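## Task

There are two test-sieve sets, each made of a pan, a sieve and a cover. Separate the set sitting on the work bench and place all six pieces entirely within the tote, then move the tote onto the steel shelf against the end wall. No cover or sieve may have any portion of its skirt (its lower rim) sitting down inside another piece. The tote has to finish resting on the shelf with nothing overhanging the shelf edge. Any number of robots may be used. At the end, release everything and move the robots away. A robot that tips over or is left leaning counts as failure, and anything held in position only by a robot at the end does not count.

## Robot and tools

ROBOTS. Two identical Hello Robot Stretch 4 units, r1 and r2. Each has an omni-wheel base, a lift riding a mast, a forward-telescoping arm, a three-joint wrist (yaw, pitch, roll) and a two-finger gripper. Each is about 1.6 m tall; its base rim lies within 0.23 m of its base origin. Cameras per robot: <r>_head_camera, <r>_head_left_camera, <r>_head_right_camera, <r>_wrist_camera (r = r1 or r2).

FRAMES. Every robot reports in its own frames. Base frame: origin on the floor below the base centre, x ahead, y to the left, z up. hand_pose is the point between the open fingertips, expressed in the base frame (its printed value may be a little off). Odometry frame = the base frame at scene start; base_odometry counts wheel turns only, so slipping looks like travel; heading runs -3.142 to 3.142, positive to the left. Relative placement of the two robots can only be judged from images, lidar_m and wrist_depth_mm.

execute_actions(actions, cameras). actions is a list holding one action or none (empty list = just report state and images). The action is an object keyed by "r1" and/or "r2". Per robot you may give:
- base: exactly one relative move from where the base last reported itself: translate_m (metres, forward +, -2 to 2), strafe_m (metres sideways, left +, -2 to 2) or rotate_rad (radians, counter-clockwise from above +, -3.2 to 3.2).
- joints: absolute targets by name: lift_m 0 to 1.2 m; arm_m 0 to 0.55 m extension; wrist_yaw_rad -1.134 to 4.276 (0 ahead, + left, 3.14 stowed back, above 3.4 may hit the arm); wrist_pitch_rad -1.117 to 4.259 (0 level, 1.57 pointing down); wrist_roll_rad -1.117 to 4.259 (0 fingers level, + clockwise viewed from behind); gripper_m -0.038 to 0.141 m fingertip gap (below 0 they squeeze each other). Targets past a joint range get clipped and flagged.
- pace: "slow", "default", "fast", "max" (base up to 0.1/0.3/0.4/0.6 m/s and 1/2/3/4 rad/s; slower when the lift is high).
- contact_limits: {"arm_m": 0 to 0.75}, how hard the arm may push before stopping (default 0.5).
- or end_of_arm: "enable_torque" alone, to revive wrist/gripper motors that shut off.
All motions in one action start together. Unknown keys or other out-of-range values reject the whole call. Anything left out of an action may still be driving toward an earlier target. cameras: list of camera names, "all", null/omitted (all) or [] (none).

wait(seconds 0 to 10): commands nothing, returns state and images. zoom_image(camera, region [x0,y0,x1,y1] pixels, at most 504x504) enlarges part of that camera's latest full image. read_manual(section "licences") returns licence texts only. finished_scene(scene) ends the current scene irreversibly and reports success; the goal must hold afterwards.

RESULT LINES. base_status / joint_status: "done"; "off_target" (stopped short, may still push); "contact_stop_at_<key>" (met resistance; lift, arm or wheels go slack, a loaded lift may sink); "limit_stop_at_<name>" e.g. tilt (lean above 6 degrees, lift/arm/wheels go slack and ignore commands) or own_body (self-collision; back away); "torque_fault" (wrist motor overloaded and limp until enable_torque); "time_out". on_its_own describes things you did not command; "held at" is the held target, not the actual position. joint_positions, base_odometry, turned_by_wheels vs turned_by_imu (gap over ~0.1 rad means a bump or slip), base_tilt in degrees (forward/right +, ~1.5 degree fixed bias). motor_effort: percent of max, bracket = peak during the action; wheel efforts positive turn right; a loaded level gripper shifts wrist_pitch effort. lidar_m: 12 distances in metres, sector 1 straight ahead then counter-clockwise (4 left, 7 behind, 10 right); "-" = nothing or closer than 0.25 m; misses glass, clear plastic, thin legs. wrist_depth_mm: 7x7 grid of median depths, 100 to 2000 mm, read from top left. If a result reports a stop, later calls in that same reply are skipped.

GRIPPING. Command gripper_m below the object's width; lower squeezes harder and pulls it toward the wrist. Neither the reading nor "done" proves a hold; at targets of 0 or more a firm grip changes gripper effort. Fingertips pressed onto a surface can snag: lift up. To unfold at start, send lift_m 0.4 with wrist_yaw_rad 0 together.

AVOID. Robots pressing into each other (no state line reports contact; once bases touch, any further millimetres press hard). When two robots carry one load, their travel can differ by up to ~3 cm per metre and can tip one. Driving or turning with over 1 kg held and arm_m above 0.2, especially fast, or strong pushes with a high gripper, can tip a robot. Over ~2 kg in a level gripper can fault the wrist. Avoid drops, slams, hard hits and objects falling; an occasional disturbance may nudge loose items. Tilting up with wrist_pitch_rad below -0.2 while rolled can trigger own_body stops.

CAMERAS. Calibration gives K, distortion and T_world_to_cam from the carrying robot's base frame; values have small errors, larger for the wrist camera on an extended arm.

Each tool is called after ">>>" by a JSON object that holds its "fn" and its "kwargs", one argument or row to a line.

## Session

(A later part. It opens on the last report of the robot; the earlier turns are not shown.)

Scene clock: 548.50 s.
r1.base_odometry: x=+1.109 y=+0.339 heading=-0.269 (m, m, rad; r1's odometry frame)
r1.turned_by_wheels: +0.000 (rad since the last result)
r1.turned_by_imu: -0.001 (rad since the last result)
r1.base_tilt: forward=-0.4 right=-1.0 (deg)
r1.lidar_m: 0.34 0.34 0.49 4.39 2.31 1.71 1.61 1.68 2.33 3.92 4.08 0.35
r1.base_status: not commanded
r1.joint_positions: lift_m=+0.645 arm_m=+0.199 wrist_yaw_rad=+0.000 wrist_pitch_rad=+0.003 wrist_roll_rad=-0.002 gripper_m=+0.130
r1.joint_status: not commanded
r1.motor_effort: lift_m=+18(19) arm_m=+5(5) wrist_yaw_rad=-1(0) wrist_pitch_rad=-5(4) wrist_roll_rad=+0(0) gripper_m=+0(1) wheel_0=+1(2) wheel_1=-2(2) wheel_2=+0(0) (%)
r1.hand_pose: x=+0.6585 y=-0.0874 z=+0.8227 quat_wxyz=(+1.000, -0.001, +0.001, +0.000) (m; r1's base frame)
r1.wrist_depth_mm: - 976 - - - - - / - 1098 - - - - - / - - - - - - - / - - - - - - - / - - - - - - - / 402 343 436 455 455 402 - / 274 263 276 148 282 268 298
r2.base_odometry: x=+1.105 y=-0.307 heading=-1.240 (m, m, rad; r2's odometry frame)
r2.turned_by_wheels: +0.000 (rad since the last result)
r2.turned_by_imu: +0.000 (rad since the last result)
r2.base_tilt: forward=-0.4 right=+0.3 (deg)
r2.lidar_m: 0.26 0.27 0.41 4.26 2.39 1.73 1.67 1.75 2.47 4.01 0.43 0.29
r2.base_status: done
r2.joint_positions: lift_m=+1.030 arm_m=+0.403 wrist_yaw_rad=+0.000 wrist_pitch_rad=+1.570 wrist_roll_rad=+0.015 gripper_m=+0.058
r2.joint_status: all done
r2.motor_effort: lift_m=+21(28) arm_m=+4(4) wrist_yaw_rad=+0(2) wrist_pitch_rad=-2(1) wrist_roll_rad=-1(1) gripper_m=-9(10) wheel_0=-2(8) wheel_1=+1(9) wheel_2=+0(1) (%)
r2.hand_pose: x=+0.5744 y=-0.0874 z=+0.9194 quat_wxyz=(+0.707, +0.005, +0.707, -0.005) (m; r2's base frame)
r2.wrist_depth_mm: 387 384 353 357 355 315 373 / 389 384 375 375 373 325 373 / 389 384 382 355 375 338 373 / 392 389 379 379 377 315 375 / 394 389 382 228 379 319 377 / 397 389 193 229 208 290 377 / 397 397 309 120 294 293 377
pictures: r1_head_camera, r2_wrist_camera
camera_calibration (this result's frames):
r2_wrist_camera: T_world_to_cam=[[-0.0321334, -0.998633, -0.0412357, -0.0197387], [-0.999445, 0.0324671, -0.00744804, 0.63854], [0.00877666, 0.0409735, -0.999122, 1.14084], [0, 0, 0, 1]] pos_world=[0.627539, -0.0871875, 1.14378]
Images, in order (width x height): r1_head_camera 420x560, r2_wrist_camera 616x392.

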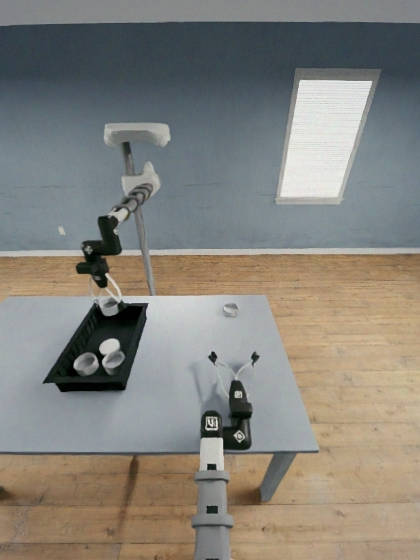

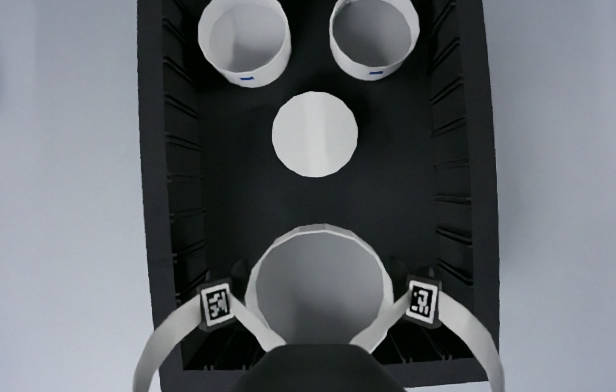

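>>> {"fn": "execute_actions", "kwargs": {
  "actions": [
    {"r2": {"joints": {"lift_m": 0.9025}, "pace": "default"}}
  ],
  "cameras": []
}}

>>> {"fn": "execute_actions", "kwargs": {
  "actions": [
    {"r2": {"joints": {"gripper_m": 0.10}, "pace": "slow"}}
  ],
  "cameras": ["r2_wrist_camera"]
}}

>>> {"fn": "execute_actions", "kwargs": {
  "actions": [
    {"r2": {"joints": {"lift_m": 1.01}, "pace": "fast"}}
  ],
  "cameras": ["r2_wrist_camera"]
}}

>>> {"fn": "execute_actions", "kwargs": {
  "actions": [
    {"r2": {"base": {"strafe_m": 0.551}, "joints": {"arm_m": 0.275}, "pace": "fast"}}
  ],
  "cameras": ["r1_wrist_camera", "r2_wrist_camera"]
}}

>>> {"fn": "zoom_image", "kwargs": {
  "camera": "r1_wrist_camera",
  "region": [240, 150, 400, 310]
}}

Scene clock: 563.97 s.
r1.base_odometry: x=+1.109 y=+0.339 heading=-0.269 (m, m, rad; r1's odometry frame)
r1.turned_by_wheels: +0.000 (rad since the last result)
r1.turned_by_imu: -0.001 (rad since the last result)
r1.base_tilt: forward=-0.4 right=-1.0 (deg)
r1.lidar_m: 0.33 0.35 0.48 4.36 2.32 1.71 1.60 1.69 2.33 3.93 4.12 0.38
r1.base_status: not commanded
r1.joint_positions: lift_m=+0.645 arm_m=+0.199 wrist_yaw_rad=+0.000 wrist_pitch_rad=+0.003 wrist_roll_rad=-0.002 gripper_m=+0.130
r1.joint_status: not commanded
r1.motor_effort: lift_m=+19(18) arm_m=+5(5) wrist_yaw_rad=-1(1) wrist_pitch_rad=-6(5) wrist_roll_rad=+0(0) gripper_m=-2(2) wheel_0=+1(1) wheel_1=-2(2) wheel_2=+0(0) (%)
r1.hand_pose: x=+0.6585 y=-0.0874 z=+0.8227 quat_wxyz=(+1.000, -0.001, +0.001, +0.000) (m; r1's base frame)
r1.wrist_depth_mm: 627 - - - - - - / - 991 - - - - - / - 1160 - - - - - / - - - - - - - / - - - - - - - / 399 345 436 452 452 402 - / 274 263 277 148 282 268 298
r2.base_odometry: x=+1.105 y=-0.307 heading=-1.240 (m, m, rad; r2's odometry frame)
r2.turned_by_wheels: +0.000 (rad since the last result)
r2.turned_by_imu: -0.001 (rad since the last result)
r2.base_tilt: forward=-0.5 right=+0.4 (deg)
r2.lidar_m: 0.25 0.28 0.39 4.26 2.37 1.71 1.66 1.77 2.46 4.02 0.38 0.27
r2.base_status: not commanded
r2.joint_positions: lift_m=+0.903 arm_m=+0.403 wrist_yaw_rad=+0.000 wrist_pitch_rad=+1.570 wrist_roll_rad=+0.015 gripper_m=+0.058
r2.joint_status: all done
r2.motor_effort: lift_m=+14(18) arm_m=+4(4) wrist_yaw_rad=+2(1) wrist_pitch_rad=-1(0) wrist_roll_rad=-1(1) gripper_m=-12(11) wheel_0=-2(2) wheel_1=+1(2) wheel_2=+0(0) (%)
r2.hand_pose: x=+0.5744 y=-0.0874 z=+0.7925 quat_wxyz=(+0.707, +0.005, +0.707, -0.005) (m; r2's base frame)
r2.wrist_depth_mm: 170 240 250 248 247 243 - / 168 241 251 228 247 245 183 / 168 239 252 229 249 247 187 / 169 237 253 251 250 247 190 / 170 231 254 228 250 248 189 / 170 213 193 229 208 230 190 / 171 195 256 120 251 230 -
pictures: none
No camera images: the call's "cameras" was empty. Leave "cameras" out to get every camera's image.

Scene clock: 565.93 s.
r1.base_odometry: x=+1.109 y=+0.339 heading=-0.269 (m, m, rad; r1's odometry frame)
r1.turned_by_wheels: +0.000 (rad since the last result)
r1.turned_by_imu: +0.000 (rad since the last result)
r1.base_tilt: forward=-0.4 right=-1.0 (deg)
r1.lidar_m: 0.34 0.35 0.52 4.37 2.30 1.71 1.62 1.71 2.31 3.94 4.08 0.39
r1.base_status: not commanded
r1.joint_positions: lift_m=+0.645 arm_m=+0.199 wrist_yaw_rad=+0.000 wrist_pitch_rad=+0.003 wrist_roll_rad=-0.002 gripper_m=+0.130
r1.joint_status: not commanded
r1.motor_effort: lift_m=+18(18) arm_m=+5(5) wrist_yaw_rad=+0(1) wrist_pitch_rad=-6(5) wrist_roll_rad=+0(0) gripper_m=-1(1) wheel_0=+1(1) wheel_1=-2(2) wheel_2=+0(0) (%)
r1.hand_pose: x=+0.6585 y=-0.0874 z=+0.8227 quat_wxyz=(+1.000, -0.001, +0.001, +0.000) (m; r1's base frame)
r1.wrist_depth_mm: 634 - - - - - - / - 991 - - - - - / - 1138 - - - - - / - - - - - - - / - - - - - - - / 402 345 436 452 455 402 - / 274 262 276 148 279 267 298
r2.base_odometry: x=+1.105 y=-0.307 heading=-1.240 (m, m, rad; r2's odometry frame)
r2.turned_by_wheels: +0.000 (rad since the last result)
r2.turned_by_imu: -0.001 (rad since the last result)
r2.base_tilt: forward=-0.4 right=+0.3 (deg)
r2.lidar_m: 0.27 0.28 0.41 4.26 2.38 1.73 1.68 1.76 2.46 4.00 0.42 0.30
r2.base_status: not commanded
r2.joint_positions: lift_m=+0.903 arm_m=+0.403 wrist_yaw_rad=+0.000 wrist_pitch_rad=+1.570 wrist_roll_rad=+0.015 gripper_m=+0.100
r2.joint_status: all done
r2.motor_effort: lift_m=+14(14) arm_m=+4(4) wrist_yaw_rad=+1(1) wrist_pitch_rad=+0(1) wrist_roll_rad=-1(0) gripper_m=-2(9) wheel_0=-2(2) wheel_1=+1(1) wheel_2=+0(0) (%)
r2.hand_pose: x=+0.5744 y=-0.0874 z=+0.7925 quat_wxyz=(+0.707, +0.005, +0.707, -0.005) (m; r2's base frame)
r2.wrist_depth_mm: 170 238 250 249 246 242 - / 168 240 252 228 248 246 182 / 169 240 253 229 249 247 187 / 170 236 253 252 250 248 190 / 170 231 254 235 249 247 189 / 171 216 210 236 213 230 190 / 171 193 257 121 252 239 -
pictures: r2_wrist_camera
camera_calibration (this result's frames):
r2_wrist_camera: T_world_to_cam=[[-0.0321335, -0.998633, -0.0412357, -0.0249702], [-0.999445, 0.0324672, -0.00744804, 0.637599], [0.00877666, 0.0409735, -0.999122, 1.01408], [0, 0, 0, 1]] pos_world=[0.627543, -0.0871875, 1.01691]
Images, in order (width x height): r2_wrist_camera 616x392.

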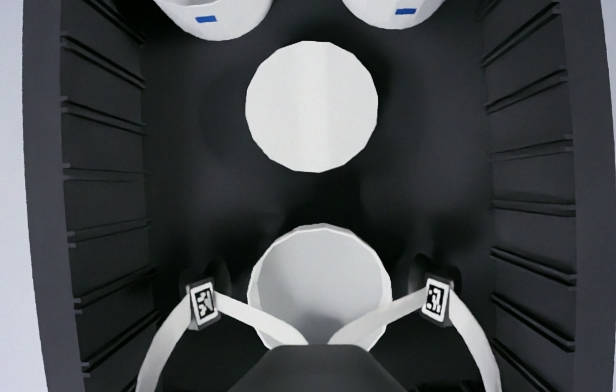

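Scene clock: 567.13 s.
r1.base_odometry: x=+1.109 y=+0.339 heading=-0.269 (m, m, rad; r1's odometry frame)
r1.turned_by_wheels: +0.000 (rad since the last result)
r1.turned_by_imu: +0.000 (rad since the last result)
r1.base_tilt: forward=-0.4 right=-1.0 (deg)
r1.lidar_m: 0.35 0.34 0.49 4.39 2.32 1.70 1.64 1.69 2.34 3.94 4.11 0.38
r1.base_status: not commanded
r1.joint_positions: lift_m=+0.645 arm_m=+0.199 wrist_yaw_rad=+0.000 wrist_pitch_rad=+0.003 wrist_roll_rad=-0.002 gripper_m=+0.130
r1.joint_status: not commanded
r1.motor_effort: lift_m=+18(19) arm_m=+5(5) wrist_yaw_rad=-1(0) wrist_pitch_rad=-5(5) wrist_roll_rad=-1(1) gripper_m=-1(3) wheel_0=+1(1) wheel_1=-2(2) wheel_2=+0(0) (%)
r1.hand_pose: x=+0.6585 y=-0.0874 z=+0.8227 quat_wxyz=(+1.000, -0.001, +0.001, +0.000) (m; r1's base frame)
r1.wrist_depth_mm: - 976 - - - - - / - 1060 - - - - - / - - - - - - - / - - - - - - - / - - - - - - - / 404 345 436 452 455 404 - / 274 263 277 148 282 270 297
r2.base_odometry: x=+1.105 y=-0.307 heading=-1.240 (m, m, rad; r2's odometry frame)
r2.turned_by_wheels: +0.000 (rad since the last result)
r2.turned_by_imu: +0.000 (rad since the last result)
r2.base_tilt: forward=-0.5 right=+0.3 (deg)
r2.lidar_m: 0.27 0.29 0.42 4.27 2.41 1.71 1.67 1.74 2.43 4.02 0.43 0.28
r2.base_status: not commanded
r2.joint_positions: lift_m=+1.010 arm_m=+0.403 wrist_yaw_rad=+0.000 wrist_pitch_rad=+1.570 wrist_roll_rad=+0.015 gripper_m=+0.100
r2.joint_status: all done
r2.motor_effort: lift_m=+21(23) arm_m=+4(4) wrist_yaw_rad=+1(1) wrist_pitch_rad=-1(1) wrist_roll_rad=+0(0) gripper_m=-4(0) wheel_0=-1(1) wheel_1=+1(2) wheel_2=+0(0) (%)
r2.hand_pose: x=+0.5744 y=-0.0874 z=+0.8994 quat_wxyz=(+0.707, +0.005, +0.707, -0.005) (m; r2's base frame)
r2.wrist_depth_mm: 368 310 334 338 336 290 351 / 368 309 359 357 355 294 351 / 368 303 362 336 355 307 353 / 373 300 362 362 357 289 353 / 373 370 364 342 359 281 355 / 375 370 216 362 213 270 357 / 375 373 310 121 309 272 357
pictures: r2_wrist_camera
camera_calibration (this result's frames):
r2_wrist_camera: T_world_to_cam=[[-0.0321334, -0.998633, -0.0412357, -0.020562], [-0.999445, 0.0324671, -0.00744804, 0.638399], [0.00877666, 0.0409735, -0.999122, 1.12089], [0, 0, 0, 1]] pos_world=[0.627546, -0.0871875, 1.12381]
Images, in order (width x height): r2_wrist_camera 616x392.

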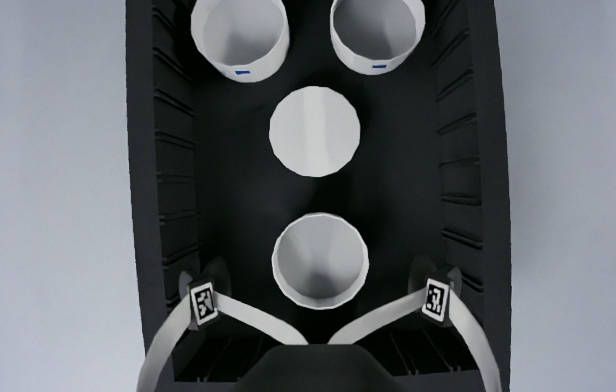

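Scene clock: 570.00 s.
r1.base_odometry: x=+1.109 y=+0.339 heading=-0.269 (m, m, rad; r1's odometry frame)
r1.turned_by_wheels: +0.000 (rad since the last result)
r1.turned_by_imu: -0.001 (rad since the last result)
r1.base_tilt: forward=-0.4 right=-1.0 (deg)
r1.lidar_m: 0.34 0.35 0.51 4.39 2.32 1.69 1.61 1.69 2.35 3.91 4.10 0.35
r1.base_status: not commanded
r1.joint_positions: lift_m=+0.645 arm_m=+0.199 wrist_yaw_rad=+0.000 wrist_pitch_rad=+0.003 wrist_roll_rad=-0.002 gripper_m=+0.130
r1.joint_status: not commanded
r1.motor_effort: lift_m=+18(19) arm_m=+5(5) wrist_yaw_rad=-1(1) wrist_pitch_rad=-5(5) wrist_roll_rad=+1(0) gripper_m=-2(0) wheel_0=+2(1) wheel_1=-2(2) wheel_2=+0(0) (%)
r1.hand_pose: x=+0.6585 y=-0.0874 z=+0.8227 quat_wxyz=(+1.000, -0.001, +0.001, +0.000) (m; r1's base frame)
r1.wrist_depth_mm: - - - 768 - - - / - - - 991 - - - / - - - - - - - / - - - - - - - / - - - - - - - / 402 342 436 455 455 399 - / 274 263 276 148 281 268 298
r2.base_odometry: x=+1.626 y=-0.128 heading=-1.240 (m, m, rad; r2's odometry frame)
r2.turned_by_wheels: +0.000 (rad since the last result)
r2.turned_by_imu: -0.002 (rad since the last result)
r2.base_tilt: forward=-0.4 right=+0.3 (deg)
r2.lidar_m: 0.25 0.27 3.89 3.72 2.34 1.75 1.67 1.78 2.45 1.13 0.42 0.30
r2.base_status: done
r2.joint_positions: lift_m=+1.010 arm_m=+0.276 wrist_yaw_rad=+0.000 wrist_pitch_rad=+1.570 wrist_roll_rad=+0.015 gripper_m=+0.100
r2.joint_status: all done
r2.motor_effort: lift_m=+21(21) arm_m=-4(6) wrist_yaw_rad=+1(1) wrist_pitch_rad=-1(2) wrist_roll_rad=+0(1) gripper_m=+4(2) wheel_0=+2(8) wheel_1=-1(10) wheel_2=-1(2) (%)
r2.hand_pose: x=+0.4468 y=-0.0874 z=+0.8994 quat_wxyz=(+0.707, +0.005, +0.707, -0.005) (m; r2's base frame)
r2.wrist_depth_mm: 1160 364 364 359 355 353 351 / 1160 366 364 362 359 355 351 / 1182 368 364 362 359 355 353 / 1182 370 366 364 359 357 355 / 1160 368 368 364 359 357 357 / 1205 370 217 364 213 357 357 / 1182 373 368 121 364 359 359
pictures: r1_wrist_camera, r2_wrist_camera
camera_calibration (this result's frames):
r1_wrist_camera: T_world_to_cam=[[-0.000639451, -0.999882, 0.0153184, -0.0999629], [0.0404707, -0.0153318, -0.999063, 0.853745], [0.999181, -0.0000189035, 0.0404757, -0.464439], [0, 0, 0, 1]] pos_world=[0.429443, -0.0868705, 0.873275]
r2_wrist_camera: T_world_to_cam=[[-0.0321386, -0.998633, -0.0412289, -0.024664], [-0.999447, 0.0324636, -0.00723561, 0.510725], [0.00856415, 0.0409735, -0.999124, 1.12212], [0, 0, 0, 1]] pos_world=[0.50004, -0.0871873, 1.12381]
Images, in order (width x height): r1_wrist_camera 616x392, r2_wrist_camera 616x392.

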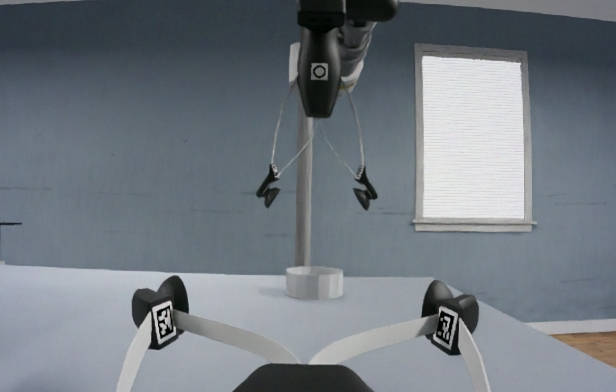

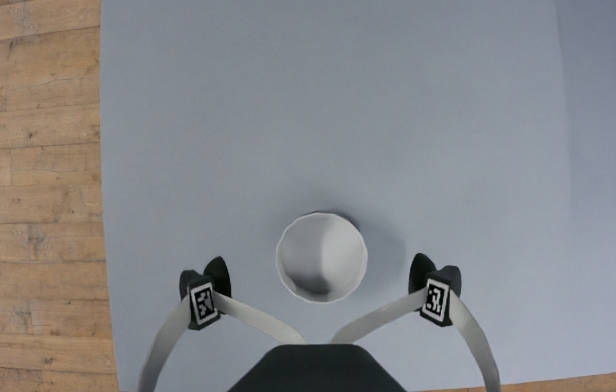

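Region (240, 150, 400, 310) of r1_wrist_camera's 616x392 image, scaled by 3.150.

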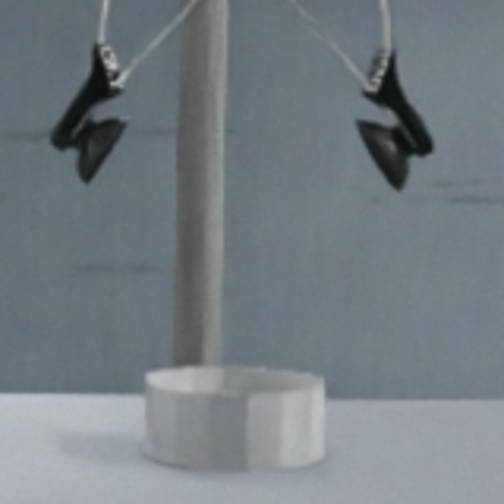

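>>> {"fn": "execute_actions", "kwargs": {
  "actions": [
    {"r2": {"base": {"strafe_m": -0.039}, "joints": {"lift_m": 0.95, "gripper_m": 0.03}, "pace": "default"}}
  ],
  "cameras": ["r1_wrist_camera", "r2_wrist_camera"]
}}

>>> {"fn": "zoom_image", "kwargs": {
  "camera": "r1_wrist_camera",
  "region": [220, 180, 380, 310]
}}

Scene clock: 593.20 s.
r1.base_odometry: x=+1.109 y=+0.339 heading=-0.269 (m, m, rad; r1's odometry frame)
r1.turned_by_wheels: +0.000 (rad since the last result)
r1.turned_by_imu: -0.001 (rad since the last result)
r1.base_tilt: forward=-0.4 right=-1.0 (deg)
r1.lidar_m: 0.35 0.34 0.48 4.36 2.27 1.72 1.61 1.71 2.35 3.93 4.09 0.37
r1.base_status: not commanded
r1.joint_positions: lift_m=+0.645 arm_m=+0.199 wrist_yaw_rad=+0.000 wrist_pitch_rad=+0.003 wrist_roll_rad=-0.002 gripper_m=+0.130
r1.joint_status: not commanded
r1.motor_effort: lift_m=+18(18) arm_m=+5(5) wrist_yaw_rad=-1(0) wrist_pitch_rad=-5(5) wrist_roll_rad=+0(1) gripper_m=-2(1) wheel_0=+1(1) wheel_1=-2(2) wheel_2=+0(0) (%)
r1.hand_pose: x=+0.6585 y=-0.0874 z=+0.8227 quat_wxyz=(+1.000, -0.001, +0.001, +0.000) (m; r1's base frame)
r1.wrist_depth_mm: - - - 517 - - - / - - - 525 - - - / - - - - - - - / - - - - - - - / - - - - - - - / 402 343 439 452 455 402 - / 276 263 276 148 281 268 298
r2.base_odometry: x=+1.589 y=-0.141 heading=-1.240 (m, m, rad; r2's odometry frame)
r2.turned_by_wheels: +0.000 (rad since the last result)
r2.turned_by_imu: -0.001 (rad since the last result)
r2.base_tilt: forward=-0.5 right=+0.3 (deg)
r2.lidar_m: 0.26 0.30 3.89 3.76 2.41 1.74 1.68 1.75 2.45 1.12 0.40 0.31
r2.base_status: done
r2.joint_positions: lift_m=+0.950 arm_m=+0.276 wrist_yaw_rad=+0.000 wrist_pitch_rad=+1.570 wrist_roll_rad=+0.015 gripper_m=+0.030
r2.joint_status: all done
r2.motor_effort: lift_m=+13(21) arm_m=-4(4) wrist_yaw_rad=+2(1) wrist_pitch_rad=-1(2) wrist_roll_rad=+0(1) gripper_m=-4(5) wheel_0=-2(6) wheel_1=+1(8) wheel_2=+0(1) (%)
r2.hand_pose: x=+0.4468 y=-0.0874 z=+0.8401 quat_wxyz=(+0.707, +0.005, +0.707, -0.005) (m; r2's base frame)
r2.wrist_depth_mm: 307 304 301 298 297 294 293 / 307 304 304 300 298 297 294 / 309 306 304 301 300 297 294 / 309 307 304 303 301 298 296 / 310 309 304 303 301 298 296 / 312 310 194 303 191 300 298 / 314 310 307 119 303 300 300
pictures: r1_wrist_camera, r2_wrist_camera
camera_calibration (this result's frames):
r1_wrist_camera: T_world_to_cam=[[-0.000639273, -0.999882, 0.0153184, -0.099963], [0.0404707, -0.0153317, -0.999063, 0.853745], [0.999181, -0.0000187268, 0.0404758, -0.464439], [0, 0, 0, 1]] pos_world=[0.429443, -0.0868705, 0.873275]
r2_wrist_camera: T_world_to_cam=[[-0.0321387, -0.998633, -0.0412289, -0.0271129], [-0.999447, 0.0324636, -0.00723561, 0.510293], [0.00856415, 0.0409735, -0.999124, 1.06277], [0, 0, 0, 1]] pos_world=[0.500038, -0.0871873, 1.06442]
Images, in order (width x height): r1_wrist_camera 616x392, r2_wrist_camera 616x392.

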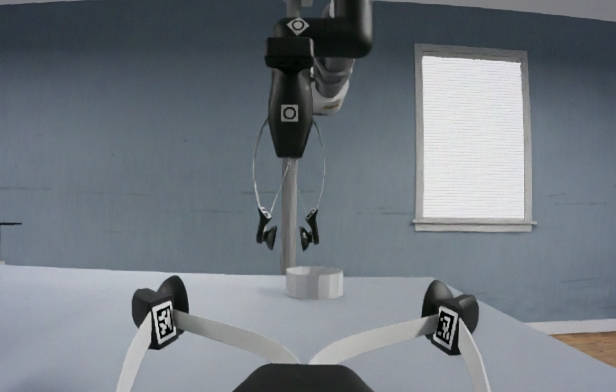

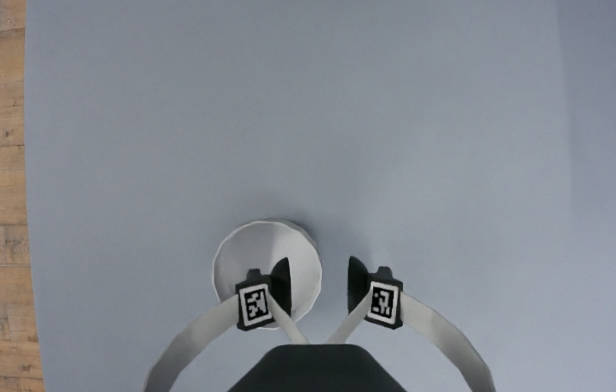

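Region (220, 180, 380, 310) of r1_wrist_camera's 616x392 image, scaled by 3.150; it fills the top 410 rows of this view, and the rest is white.

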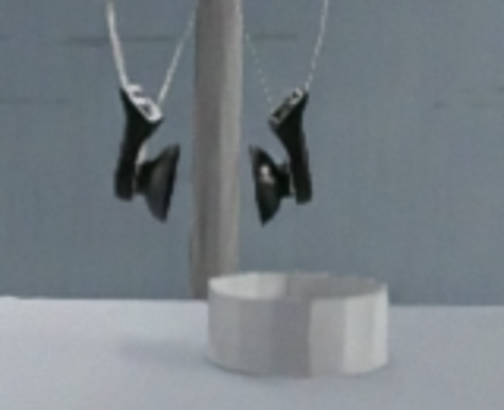

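>>> {"fn": "execute_actions", "kwargs": {
  "actions": [
    {"r2": {"joints": {"lift_m": 0.900}, "pace": "slow"}}
  ],
  "cameras": ["r1_wrist_camera", "r2_wrist_camera"]
}}

>>> {"fn": "zoom_image", "kwargs": {
  "camera": "r1_wrist_camera",
  "region": [220, 200, 380, 310]
}}

Scene clock: 601.47 s.
r1.base_odometry: x=+1.109 y=+0.339 heading=-0.269 (m, m, rad; r1's odometry frame)
r1.turned_by_wheels: +0.000 (rad since the last result)
r1.turned_by_imu: -0.001 (rad since the last result)
r1.base_tilt: forward=-0.4 right=-1.0 (deg)
r1.lidar_m: 0.33 0.36 0.49 4.36 2.31 1.70 1.62 1.69 2.29 3.90 4.10 0.36
r1.base_status: not commanded
r1.joint_positions: lift_m=+0.645 arm_m=+0.199 wrist_yaw_rad=+0.000 wrist_pitch_rad=+0.003 wrist_roll_rad=-0.002 gripper_m=+0.130
r1.joint_status: not commanded
r1.motor_effort: lift_m=+18(19) arm_m=+5(5) wrist_yaw_rad=+0(1) wrist_pitch_rad=-5(4) wrist_roll_rad=+0(0) gripper_m=-1(0) wheel_0=+1(1) wheel_1=-2(2) wheel_2=+0(0) (%)
r1.hand_pose: x=+0.6585 y=-0.0874 z=+0.8227 quat_wxyz=(+1.000, -0.001, +0.001, +0.000) (m; r1's base frame)
r1.wrist_depth_mm: - - - - - - - / - - - 521 - - - / - - - 525 - - - / - - - - - - - / - - - - - - - / 404 345 436 452 455 402 - / 274 264 276 148 283 268 298
r2.base_odometry: x=+1.589 y=-0.141 heading=-1.240 (m, m, rad; r2's odometry frame)
r2.turned_by_wheels: +0.000 (rad since the last result)
r2.turned_by_imu: -0.001 (rad since the last result)
r2.base_tilt: forward=-0.5 right=+0.3 (deg)
r2.lidar_m: 0.27 0.28 3.88 3.76 2.38 1.75 1.66 1.74 2.43 1.10 0.41 0.30
r2.base_status: not commanded
r2.joint_positions: lift_m=+0.900 arm_m=+0.276 wrist_yaw_rad=+0.000 wrist_pitch_rad=+1.570 wrist_roll_rad=+0.015 gripper_m=+0.030
r2.joint_status: all done
r2.motor_effort: lift_m=+13(11) arm_m=-4(4) wrist_yaw_rad=+2(2) wrist_pitch_rad=-1(2) wrist_roll_rad=-1(1) gripper_m=-8(3) wheel_0=-2(2) wheel_1=+1(1) wheel_2=+0(0) (%)
r2.hand_pose: x=+0.4468 y=-0.0874 z=+0.7901 quat_wxyz=(+0.707, +0.005, +0.707, -0.005) (m; r2's base frame)
r2.wrist_depth_mm: 256 254 251 250 248 245 - / 256 255 253 251 249 247 245 / 257 255 253 252 249 247 247 / 258 256 254 252 250 248 247 / 259 257 253 252 251 249 248 / 260 258 194 252 192 249 249 / 262 259 248 119 252 249 -
pictures: r1_wrist_camera, r2_wrist_camera
camera_calibration (this result's frames):
r1_wrist_camera: T_world_to_cam=[[-0.000639333, -0.999882, 0.0153185, -0.099963], [0.0404708, -0.0153318, -0.999063, 0.853745], [0.999181, -0.0000187813, 0.0404759, -0.46444], [0, 0, 0, 1]] pos_world=[0.429443, -0.0868705, 0.873275]
r2_wrist_camera: T_world_to_cam=[[-0.0321385, -0.998633, -0.0412289, -0.0291738], [-0.999447, 0.0324634, -0.00723561, 0.509931], [0.00856415, 0.0409735, -0.999124, 1.01283], [0, 0, 0, 1]] pos_world=[0.500037, -0.0871873, 1.01443]
Images, in order (width x height): r1_wrist_camera 616x392, r2_wrist_camera 616x392.

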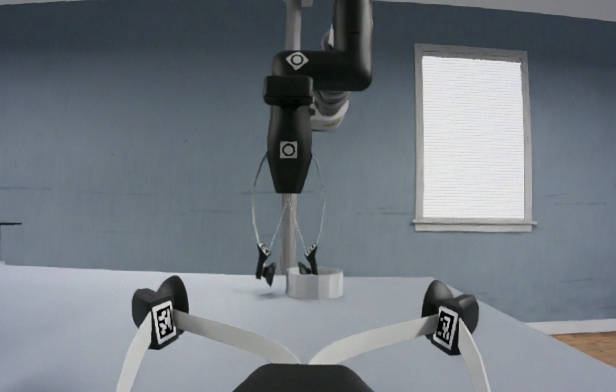

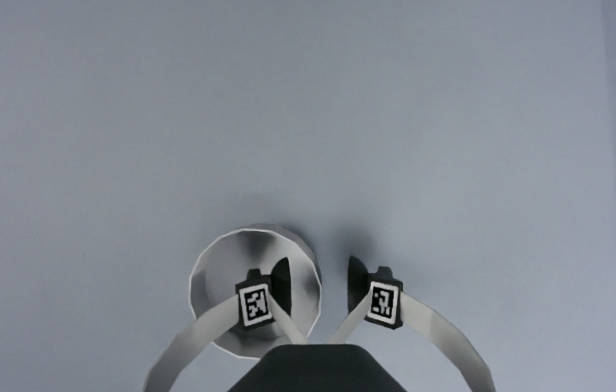

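Region (220, 200, 380, 310) of r1_wrist_camera's 616x392 image, scaled by 3.150; it fills the top 346 rows of this view, and the rest is white.

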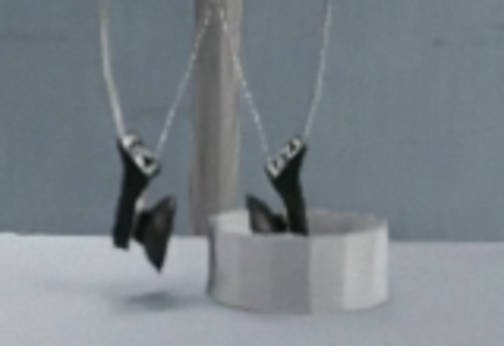

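>>> {"fn": "execute_actions", "kwargs": {
  "actions": [
    {"r2": {"joints": {"gripper_m": -0.02}, "pace": "slow"}}
  ],
  "cameras": []
}}

>>> {"fn": "execute_actions", "kwargs": {
  "actions": [
    {"r2": {"joints": {"lift_m": 0.94}, "pace": "slow"}}
  ],
  "cameras": ["r1_wrist_camera", "r2_wrist_camera"]
}}

>>> {"fn": "zoom_image", "kwargs": {
  "camera": "r1_wrist_camera",
  "region": [220, 180, 380, 310]
}}

Scene clock: 609.70 s.
r1.base_odometry: x=+1.109 y=+0.339 heading=-0.269 (m, m, rad; r1's odometry frame)
r1.turned_by_wheels: +0.000 (rad since the last result)
r1.turned_by_imu: -0.001 (rad since the last result)
r1.base_tilt: forward=-0.4 right=-1.0 (deg)
r1.lidar_m: 0.35 0.35 0.50 4.37 2.32 1.70 1.63 1.70 2.36 3.95 4.10 0.38
r1.base_status: not commanded
r1.joint_positions: lift_m=+0.645 arm_m=+0.199 wrist_yaw_rad=+0.000 wrist_pitch_rad=+0.003 wrist_roll_rad=-0.002 gripper_m=+0.130
r1.joint_status: not commanded
r1.motor_effort: lift_m=+18(19) arm_m=+5(5) wrist_yaw_rad=-1(1) wrist_pitch_rad=-6(5) wrist_roll_rad=+0(0) gripper_m=+0(1) wheel_0=+1(2) wheel_1=-2(2) wheel_2=+0(0) (%)
r1.hand_pose: x=+0.6585 y=-0.0874 z=+0.8227 quat_wxyz=(+1.000, -0.001, +0.001, +0.000) (m; r1's base frame)
r1.wrist_depth_mm: - - - - - - - / - - - 512 - - - / - - - 530 - - - / - - - - - - - / - - - 1025 - - - / 402 343 439 449 455 399 - / 273 262 276 148 283 267 298
r2.base_odometry: x=+1.589 y=-0.141 heading=-1.240 (m, m, rad; r2's odometry frame)
r2.turned_by_wheels: +0.000 (rad since the last result)
r2.turned_by_imu: -0.001 (rad since the last result)
r2.base_tilt: forward=-0.4 right=+0.3 (deg)
r2.lidar_m: 0.26 0.30 3.89 3.74 2.42 1.75 1.68 1.72 2.45 1.12 0.41 0.31
r2.base_status: not commanded
r2.joint_positions: lift_m=+0.900 arm_m=+0.276 wrist_yaw_rad=+0.000 wrist_pitch_rad=+1.570 wrist_roll_rad=+0.015 gripper_m=-0.020
r2.joint_status: all done
r2.motor_effort: lift_m=+13(13) arm_m=-4(4) wrist_yaw_rad=+1(1) wrist_pitch_rad=-2(3) wrist_roll_rad=-1(2) gripper_m=-17(19) wheel_0=-2(2) wheel_1=+2(1) wheel_2=+0(0) (%)
r2.hand_pose: x=+0.4468 y=-0.0874 z=+0.7901 quat_wxyz=(+0.707, +0.005, +0.707, -0.005) (m; r2's base frame)
r2.wrist_depth_mm: 255 254 251 249 247 245 - / 255 254 253 250 249 247 245 / 257 255 253 252 249 247 245 / 258 255 253 251 250 248 246 / 260 257 245 245 251 249 247 / 259 258 185 207 183 249 248 / 260 259 248 123 252 250 -
pictures: none
No camera images: the call's "cameras" was empty. Leave "cameras" out to get every camera's image.

Scene clock: 610.87 s.
r1.base_odometry: x=+1.109 y=+0.339 heading=-0.269 (m, m, rad; r1's odometry frame)
r1.turned_by_wheels: +0.000 (rad since the last result)
r1.turned_by_imu: +0.000 (rad since the last result)
r1.base_tilt: forward=-0.3 right=-1.0 (deg)
r1.lidar_m: 0.36 0.37 0.52 4.38 2.30 1.73 1.62 1.70 2.34 3.92 4.05 0.38
r1.base_status: not commanded
r1.joint_positions: lift_m=+0.645 arm_m=+0.199 wrist_yaw_rad=+0.000 wrist_pitch_rad=+0.003 wrist_roll_rad=-0.002 gripper_m=+0.130
r1.joint_status: not commanded
r1.motor_effort: lift_m=+19(19) arm_m=+5(5) wrist_yaw_rad=-1(0) wrist_pitch_rad=-5(6) wrist_roll_rad=+0(1) gripper_m=+0(0) wheel_0=+2(1) wheel_1=-2(2) wheel_2=+0(0) (%)
r1.hand_pose: x=+0.6585 y=-0.0874 z=+0.8227 quat_wxyz=(+1.000, -0.001, +0.001, +0.000) (m; r1's base frame)
r1.wrist_depth_mm: - - - 521 - - - / - - - 525 - - - / - - - 1182 - - - / - - - - - - - / - - - 530 - - - / 402 343 433 449 455 404 - / 274 263 276 148 282 268 298
r2.base_odometry: x=+1.589 y=-0.141 heading=-1.240 (m, m, rad; r2's odometry frame)
r2.turned_by_wheels: +0.000 (rad since the last result)
r2.turned_by_imu: +0.000 (rad since the last result)
r2.base_tilt: forward=-0.4 right=+0.3 (deg)
r2.lidar_m: 0.26 0.30 3.90 3.77 2.44 1.75 1.67 1.74 2.45 1.10 0.40 0.29
r2.base_status: not commanded
r2.joint_positions: lift_m=+0.940 arm_m=+0.276 wrist_yaw_rad=+0.000 wrist_pitch_rad=+1.570 wrist_roll_rad=+0.015 gripper_m=-0.020
r2.joint_status: all done
r2.motor_effort: lift_m=+22(22) arm_m=-4(4) wrist_yaw_rad=+1(2) wrist_pitch_rad=-1(1) wrist_roll_rad=+0(1) gripper_m=-17(15) wheel_0=-2(2) wheel_1=+2(1) wheel_2=+0(0) (%)
r2.hand_pose: x=+0.4468 y=-0.0874 z=+0.8294 quat_wxyz=(+0.707, +0.005, +0.707, -0.005) (m; r2's base frame)
r2.wrist_depth_mm: 296 294 290 289 287 283 282 / 296 294 291 289 286 286 283 / 298 296 294 290 287 286 285 / 298 296 294 293 289 286 285 / 300 298 246 245 291 287 285 / 301 300 184 206 183 289 287 / 303 301 268 124 291 289 287
pictures: r1_wrist_camera, r2_wrist_camera
camera_calibration (this result's frames):
r1_wrist_camera: T_world_to_cam=[[-0.000639393, -0.999882, 0.0153184, -0.099963], [0.0404708, -0.0153318, -0.999063, 0.853745], [0.999181, -0.0000188443, 0.0404758, -0.464439], [0, 0, 0, 1]] pos_world=[0.429443, -0.0868705, 0.873275]
r2_wrist_camera: T_world_to_cam=[[-0.0321334, -0.998633, -0.041233, -0.0275518], [-0.999446, 0.0324636, -0.00736309, 0.510355], [0.00869159, 0.0409735, -0.999122, 1.05203], [0, 0, 0, 1]] pos_world=[0.500043, -0.0871873, 1.05373]
Images, in order (width x height): r1_wrist_camera 616x392, r2_wrist_camera 616x392.

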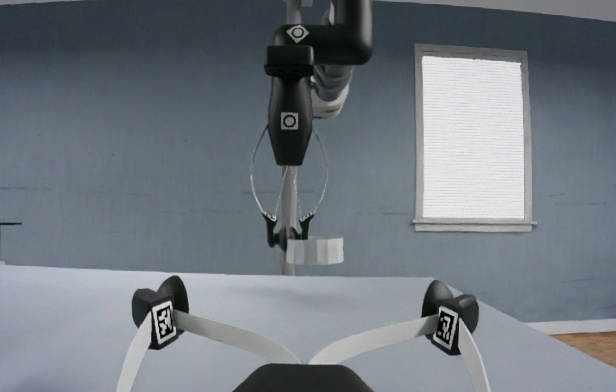

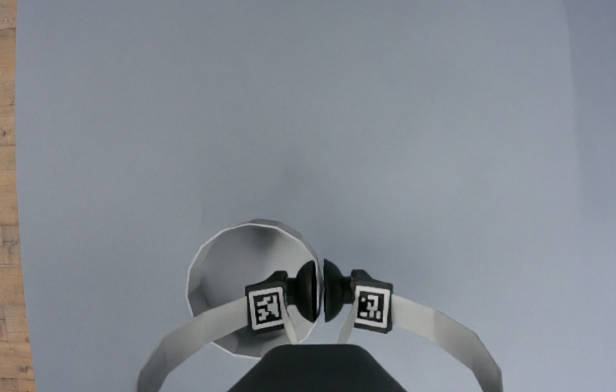

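Region (220, 180, 380, 310) of r1_wrist_camera's 616x392 image, scaled by 3.150; it fills the top 410 rows of this view, and the rest is white.

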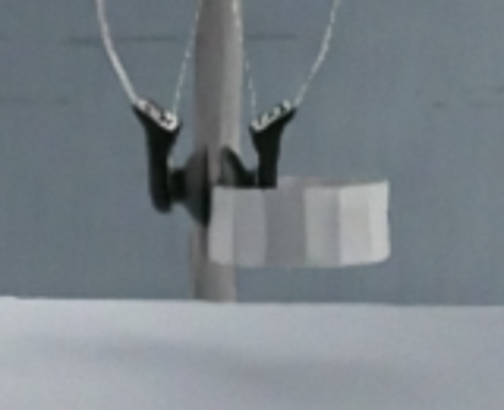

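>>> {"fn": "execute_actions", "kwargs": {
  "actions": [
    {"r1": {"base": {"strafe_m": 0.31}, "joints": {"arm_m": 0.0, "lift_m": 0.78, "gripper_m": 0.04, "wrist_roll_rad": 1.571}, "pace": "default"}, "r2": {"base": {"strafe_m": -0.5465}, "joints": {"lift_m": 1.03, "arm_m": 0.513}, "pace": "default"}}
  ],
  "cameras": ["r2_wrist_camera", "r1_head_camera"]
}}

Scene clock: 681.53 s.
r1.base_odometry: x=+1.191 y=+0.638 heading=-0.269 (m, m, rad; r1's odometry frame)
r1.turned_by_wheels: +0.000 (rad since the last result)
r1.turned_by_imu: -0.001 (rad since the last result)
r1.base_tilt: forward=-0.4 right=-1.0 (deg)
r1.lidar_m: 0.33 0.35 0.52 4.05 2.27 1.71 1.61 1.71 2.32 4.25 0.49 0.37
r1.base_status: done
r1.joint_positions: lift_m=+0.780 arm_m=+0.002 wrist_yaw_rad=+0.000 wrist_pitch_rad=+0.002 wrist_roll_rad=+1.571 gripper_m=+0.040
r1.joint_status: all done
r1.motor_effort: lift_m=+23(26) arm_m=-5(6) wrist_yaw_rad=-2(0) wrist_pitch_rad=-3(5) wrist_roll_rad=+1(7) gripper_m=-5(5) wheel_0=-1(9) wheel_1=+1(9) wheel_2=+0(1) (%)
r1.hand_pose: x=+0.4610 y=-0.0874 z=+0.9574 quat_wxyz=(+0.707, +0.707, +0.001, -0.001) (m; r1's base frame)
r1.wrist_depth_mm: - - - - 820 404 291 / - - - - 820 407 294 / - - - - 809 413 294 / - - - - 798 410 294 / - - - - 788 404 294 / - 1025 212 - 535 394 289 / 521 508 - 147 262 362 286
r2.base_odometry: x=+1.072 y=-0.318 heading=-1.240 (m, m, rad; r2's odometry frame)
r2.turned_by_wheels: +0.000 (rad since the last result)
r2.turned_by_imu: +0.000 (rad since the last result)
r2.base_tilt: forward=-0.4 right=+0.4 (deg)
r2.lidar_m: 0.25 0.26 0.40 4.31 2.34 1.75 1.65 1.74 2.44 4.00 0.40 0.27
r2.base_status: done
r2.joint_positions: lift_m=+1.030 arm_m=+0.512 wrist_yaw_rad=+0.000 wrist_pitch_rad=+1.570 wrist_roll_rad=+0.015 gripper_m=-0.020
r2.joint_status: all done
r2.motor_effort: lift_m=+21(24) arm_m=+4(5) wrist_yaw_rad=+1(2) wrist_pitch_rad=-1(1) wrist_roll_rad=-1(0) gripper_m=-14(13) wheel_0=+0(8) wheel_1=+2(7) wheel_2=+0(3) (%)
r2.hand_pose: x=+0.6834 y=-0.0874 z=+0.9194 quat_wxyz=(+0.707, +0.005, +0.707, -0.005) (m; r2's base frame)
r2.wrist_depth_mm: 387 294 294 298 293 373 370 / 389 336 379 377 368 373 370 / 392 332 357 362 343 375 373 / 392 330 368 379 359 375 373 / 394 324 246 246 377 377 375 / 394 342 184 207 182 377 377 / 397 301 312 124 364 377 377
pictures: r1_head_camera, r2_wrist_camera
camera_calibration (this result's frames):
r2_wrist_camera: T_world_to_cam=[[-0.0320258, -0.998636, -0.0412402, -0.0163042], [-0.999447, 0.0323653, -0.0075903, 0.747651], [0.0089147, 0.0409744, -0.99912, 1.13979], [0, 0, 0, 1]] pos_world=[0.736555, -0.0871821, 1.14379]
Images, in order (width x height): r1_head_camera 420x560, r2_wrist_camera 616x392.

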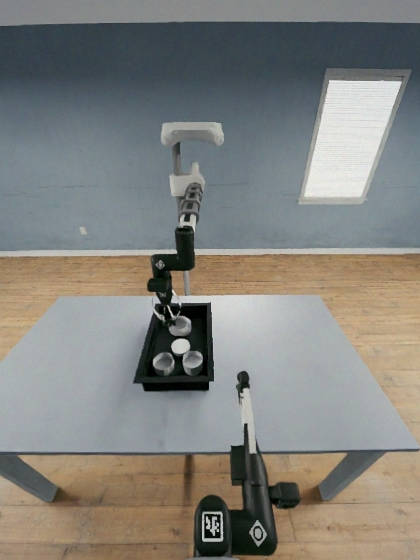

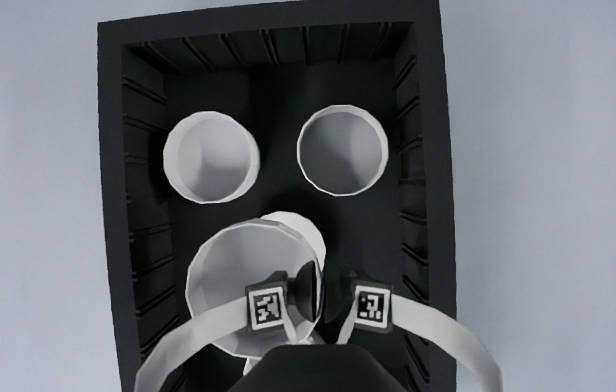

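>>> {"fn": "execute_actions", "kwargs": {
  "actions": [
    {"r1": {"joints": {"wrist_yaw_rad": 0.8, "lift_m": 0.675}, "pace": "default"}, "r2": {"joints": {"lift_m": 0.925}, "pace": "default"}}
  ],
  "cameras": ["r2_wrist_camera", "r1_head_camera", "r1_wrist_camera"]
}}

Scene clock: 694.63 s.
r1.base_odometry: x=+1.191 y=+0.638 heading=-0.269 (m, m, rad; r1's odometry frame)
r1.turned_by_wheels: +0.000 (rad since the last result)
r1.turned_by_imu: -0.001 (rad since the last result)
r1.base_tilt: forward=-0.4 right=-1.0 (deg)
r1.lidar_m: 0.32 0.36 0.49 4.04 2.33 1.69 1.60 1.71 2.32 4.24 0.53 0.36
r1.base_status: not commanded
r1.joint_positions: lift_m=+0.675 arm_m=+0.002 wrist_yaw_rad=+0.800 wrist_pitch_rad=+0.002 wrist_roll_rad=+1.571 gripper_m=+0.040
r1.joint_status: all done
r1.motor_effort: lift_m=+18(24) arm_m=-5(5) wrist_yaw_rad=+1(4) wrist_pitch_rad=-4(4) wrist_roll_rad=+1(2) gripper_m=-4(5) wheel_0=-1(1) wheel_1=+1(1) wheel_2=+0(0) (%)
r1.hand_pose: x=+0.4362 y=+0.1459 z=+0.8528 quat_wxyz=(+0.652, +0.651, +0.276, +0.274) (m; r1's base frame)
r1.wrist_depth_mm: 370 - - 574 224 186 - / - 421 442 255 245 188 - / - - - 286 271 188 140 / - - - 322 301 189 140 / - - - 1078 332 186 - / - - 213 - 256 184 - / - - - 147 237 168 -
r2.base_odometry: x=+1.072 y=-0.318 heading=-1.240 (m, m, rad; r2's odometry frame)
r2.turned_by_wheels: +0.000 (rad since the last result)
r2.turned_by_imu: -0.001 (rad since the last result)
r2.base_tilt: forward=-0.4 right=+0.4 (deg)
r2.lidar_m: 0.25 0.29 0.39 4.30 2.39 1.76 1.65 1.76 2.49 3.99 0.42 0.29
r2.base_status: not commanded
r2.joint_positions: lift_m=+0.925 arm_m=+0.512 wrist_yaw_rad=+0.000 wrist_pitch_rad=+1.570 wrist_roll_rad=+0.015 gripper_m=-0.020
r2.joint_status: all done
r2.motor_effort: lift_m=+14(20) arm_m=+4(4) wrist_yaw_rad=+2(1) wrist_pitch_rad=+0(1) wrist_roll_rad=-1(0) gripper_m=-13(16) wheel_0=+0(0) wheel_1=+1(2) wheel_2=+0(0) (%)
r2.hand_pose: x=+0.6834 y=-0.0874 z=+0.8150 quat_wxyz=(+0.707, +0.005, +0.707, -0.005) (m; r2's base frame)
r2.wrist_depth_mm: 217 270 273 272 268 182 267 / 214 256 273 272 253 187 268 / 213 253 252 255 254 194 270 / 211 253 276 274 272 184 270 / 208 278 246 245 272 185 272 / 203 279 184 207 183 185 272 / 206 249 259 124 274 186 273
pictures: r1_head_camera, r1_wrist_camera, r2_wrist_camera
camera_calibration (this result's frames):
r1_wrist_camera: T_world_to_cam=[[0.00766658, -0.0115313, -0.999904, 0.850673], [-0.68633, 0.727162, -0.0136482, 0.264721], [0.72725, 0.686369, -0.00233943, -0.188566], [0, 0, 0, 1]] pos_world=[0.312298, -0.05326, 0.853763]
r2_wrist_camera: T_world_to_cam=[[-0.0320259, -0.998636, -0.0412402, -0.0206086], [-0.999447, 0.0323654, -0.00759018, 0.746863], [0.00891458, 0.0409744, -0.99912, 1.0355], [0, 0, 0, 1]] pos_world=[0.736559, -0.0871821, 1.03941]
Images, in order (width x height): r1_head_camera 420x560, r1_wrist_camera 616x392, r2_wrist_camera 616x392.

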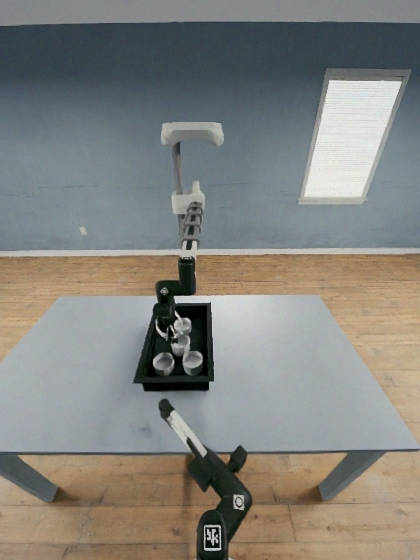

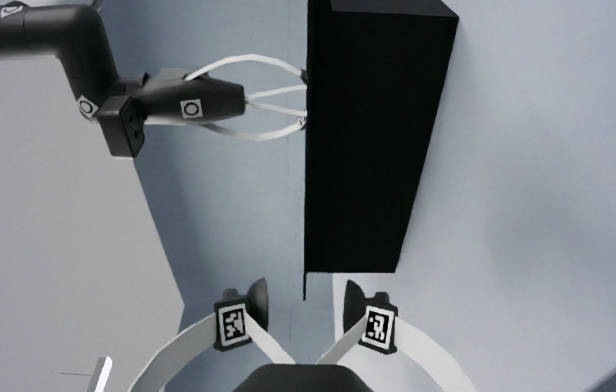

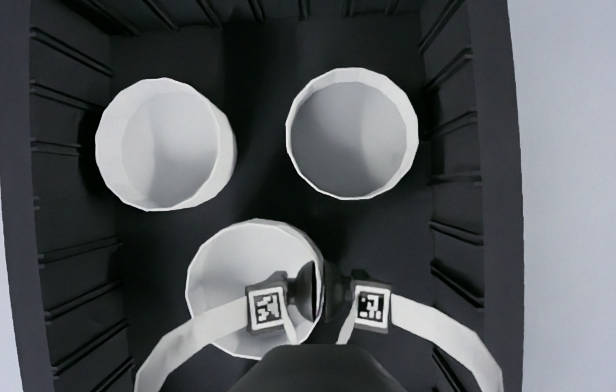

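>>> {"fn": "execute_actions", "kwargs": {
  "actions": [
    {"r2": {"joints": {"gripper_m": 0.03}, "pace": "slow"}}
  ],
  "cameras": ["r2_wrist_camera"]
}}

>>> {"fn": "execute_actions", "kwargs": {
  "actions": [
    {"r2": {"joints": {"lift_m": 1.02}, "pace": "default"}}
  ],
  "cameras": ["r2_wrist_camera", "r1_head_camera", "r1_head_left_camera", "r2_head_right_camera"]
}}

Scene clock: 702.80 s.
r1.base_odometry: x=+1.191 y=+0.638 heading=-0.269 (m, m, rad; r1's odometry frame)
r1.turned_by_wheels: +0.000 (rad since the last result)
r1.turned_by_imu: -0.001 (rad since the last result)
r1.base_tilt: forward=-0.4 right=-1.0 (deg)
r1.lidar_m: 0.32 0.37 0.50 4.08 2.31 1.71 1.62 1.73 2.30 4.23 0.49 0.35
r1.base_status: not commanded
r1.joint_positions: lift_m=+0.675 arm_m=+0.002 wrist_yaw_rad=+0.800 wrist_pitch_rad=+0.002 wrist_roll_rad=+1.571 gripper_m=+0.040
r1.joint_status: not commanded
r1.motor_effort: lift_m=+18(18) arm_m=-5(5) wrist_yaw_rad=+0(1) wrist_pitch_rad=-4(4) wrist_roll_rad=+2(1) gripper_m=-4(5) wheel_0=-1(1) wheel_1=+1(1) wheel_2=+0(0) (%)
r1.hand_pose: x=+0.4362 y=+0.1459 z=+0.8528 quat_wxyz=(+0.652, +0.651, +0.276, +0.274) (m; r1's base frame)
r1.wrist_depth_mm: 373 - - 574 224 186 - / - 424 442 255 245 188 - / - - - 287 273 189 140 / - - - 324 300 188 140 / - - - 1078 332 186 - / - - 213 - 256 184 - / - - - 147 237 169 -
r2.base_odometry: x=+1.072 y=-0.318 heading=-1.240 (m, m, rad; r2's odometry frame)
r2.turned_by_wheels: +0.000 (rad since the last result)
r2.turned_by_imu: -0.001 (rad since the last result)
r2.base_tilt: forward=-0.5 right=+0.4 (deg)
r2.lidar_m: 0.25 0.28 0.41 4.30 2.40 1.73 1.66 1.75 2.48 3.98 0.42 0.30
r2.base_status: not commanded
r2.joint_positions: lift_m=+0.925 arm_m=+0.512 wrist_yaw_rad=+0.000 wrist_pitch_rad=+1.570 wrist_roll_rad=+0.015 gripper_m=+0.030
r2.joint_status: all done
r2.motor_effort: lift_m=+14(14) arm_m=+4(4) wrist_yaw_rad=+0(1) wrist_pitch_rad=+0(0) wrist_roll_rad=-1(1) gripper_m=-5(15) wheel_0=+0(0) wheel_1=+1(1) wheel_2=+0(0) (%)
r2.hand_pose: x=+0.6834 y=-0.0874 z=+0.8150 quat_wxyz=(+0.707, +0.005, +0.707, -0.005) (m; r2's base frame)
r2.wrist_depth_mm: 220 268 274 271 270 183 268 / 213 256 274 272 254 187 270 / 213 252 252 254 254 193 270 / 211 253 276 274 271 185 270 / 208 279 253 252 273 185 271 / 203 279 194 251 191 186 272 / 206 264 279 119 273 186 273
pictures: r2_wrist_camera
camera_calibration (this result's frames):
r2_wrist_camera: T_world_to_cam=[[-0.0320259, -0.998636, -0.0412402, -0.0206085], [-0.999447, 0.0323654, -0.00759018, 0.746864], [0.00891458, 0.0409744, -0.99912, 1.0355], [0, 0, 0, 1]] pos_world=[0.73656, -0.0871821, 1.03941]
Images, in order (width x height): r2_wrist_camera 616x392.

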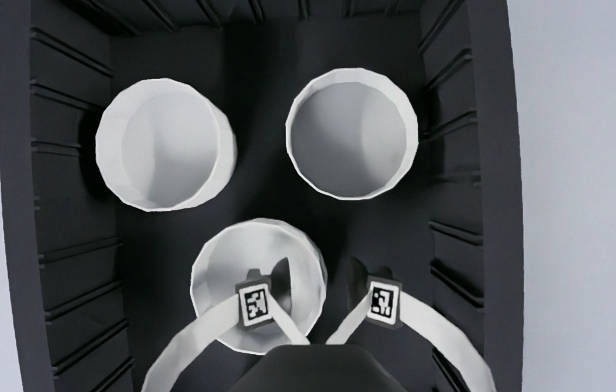

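Scene clock: 704.20 s.
r1.base_odometry: x=+1.191 y=+0.638 heading=-0.269 (m, m, rad; r1's odometry frame)
r1.turned_by_wheels: +0.000 (rad since the last result)
r1.turned_by_imu: +0.000 (rad since the last result)
r1.base_tilt: forward=-0.4 right=-1.0 (deg)
r1.lidar_m: 0.34 0.38 0.52 4.04 2.32 1.70 1.60 1.71 2.35 4.22 0.47 0.36
r1.base_status: not commanded
r1.joint_positions: lift_m=+0.675 arm_m=+0.002 wrist_yaw_rad=+0.800 wrist_pitch_rad=+0.002 wrist_roll_rad=+1.571 gripper_m=+0.040
r1.joint_status: not commanded
r1.motor_effort: lift_m=+18(18) arm_m=-5(5) wrist_yaw_rad=+0(0) wrist_pitch_rad=-4(4) wrist_roll_rad=+1(0) gripper_m=-4(5) wheel_0=-1(1) wheel_1=+1(1) wheel_2=+0(0) (%)
r1.hand_pose: x=+0.4362 y=+0.1459 z=+0.8528 quat_wxyz=(+0.652, +0.651, +0.276, +0.274) (m; r1's base frame)
r1.wrist_depth_mm: - - - 574 224 186 - / 427 442 - 256 246 187 - / 436 - - 286 274 189 140 / - - - 325 301 188 140 / - - - 1098 334 186 - / - - 213 - 258 185 - / - - - 147 237 168 -
r2.base_odometry: x=+1.072 y=-0.318 heading=-1.240 (m, m, rad; r2's odometry frame)
r2.turned_by_wheels: +0.000 (rad since the last result)
r2.turned_by_imu: +0.000 (rad since the last result)
r2.base_tilt: forward=-0.5 right=+0.4 (deg)
r2.lidar_m: 0.26 0.30 0.41 4.32 2.37 1.75 1.68 1.78 2.45 3.99 0.44 0.30
r2.base_status: not commanded
r2.joint_positions: lift_m=+1.020 arm_m=+0.512 wrist_yaw_rad=+0.000 wrist_pitch_rad=+1.570 wrist_roll_rad=+0.015 gripper_m=+0.030
r2.joint_status: all done
r2.motor_effort: lift_m=+21(21) arm_m=+5(4) wrist_yaw_rad=+1(1) wrist_pitch_rad=+1(0) wrist_roll_rad=+0(1) gripper_m=-3(4) wheel_0=+0(0) wheel_1=+1(1) wheel_2=+0(0) (%)
r2.hand_pose: x=+0.6834 y=-0.0874 z=+0.9094 quat_wxyz=(+0.707, +0.005, +0.707, -0.005) (m; r2's base frame)
r2.wrist_depth_mm: 377 285 290 300 294 362 359 / 377 314 370 368 364 364 364 / 379 310 349 351 343 364 364 / 382 324 351 370 351 366 364 / 382 324 375 347 364 366 364 / 384 319 194 370 191 368 366 / 387 306 377 119 366 368 368
pictures: r1_head_camera, r1_head_left_camera, r2_head_right_camera, r2_wrist_camera
camera_calibration (this result's frames):
r2_wrist_camera: T_world_to_cam=[[-0.0320258, -0.998636, -0.0412402, -0.0167165], [-0.999447, 0.0323653, -0.0075903, 0.747583], [0.0089147, 0.0409744, -0.99912, 1.12979], [0, 0, 0, 1]] pos_world=[0.736563, -0.0871821, 1.13379]
Images, in order (width x height): r1_head_camera 420x560, r1_head_left_camera 420x672, r2_head_right_camera 420x672, r2_wrist_camera 616x392.

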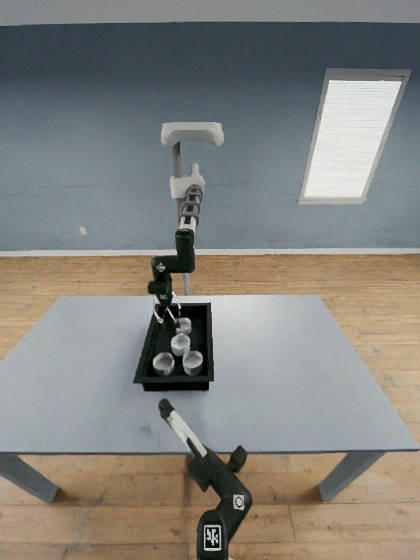

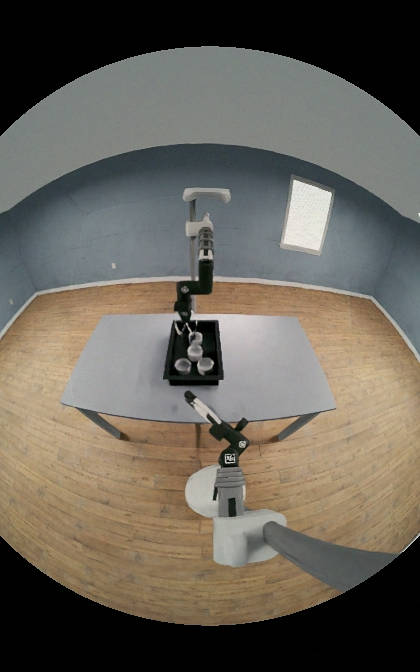

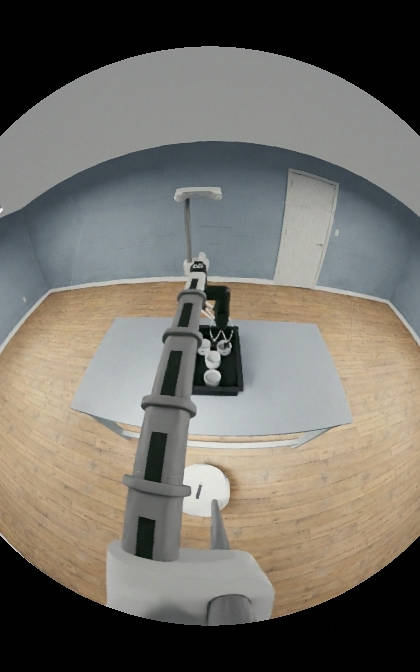

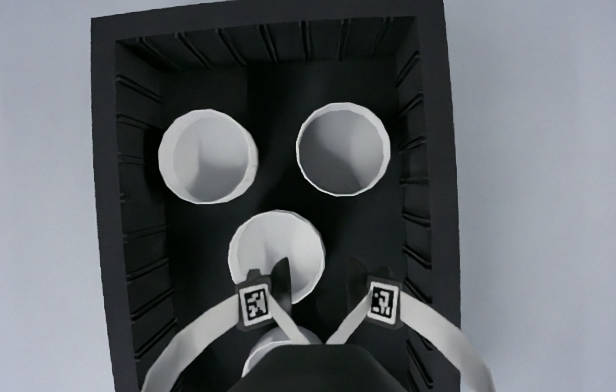

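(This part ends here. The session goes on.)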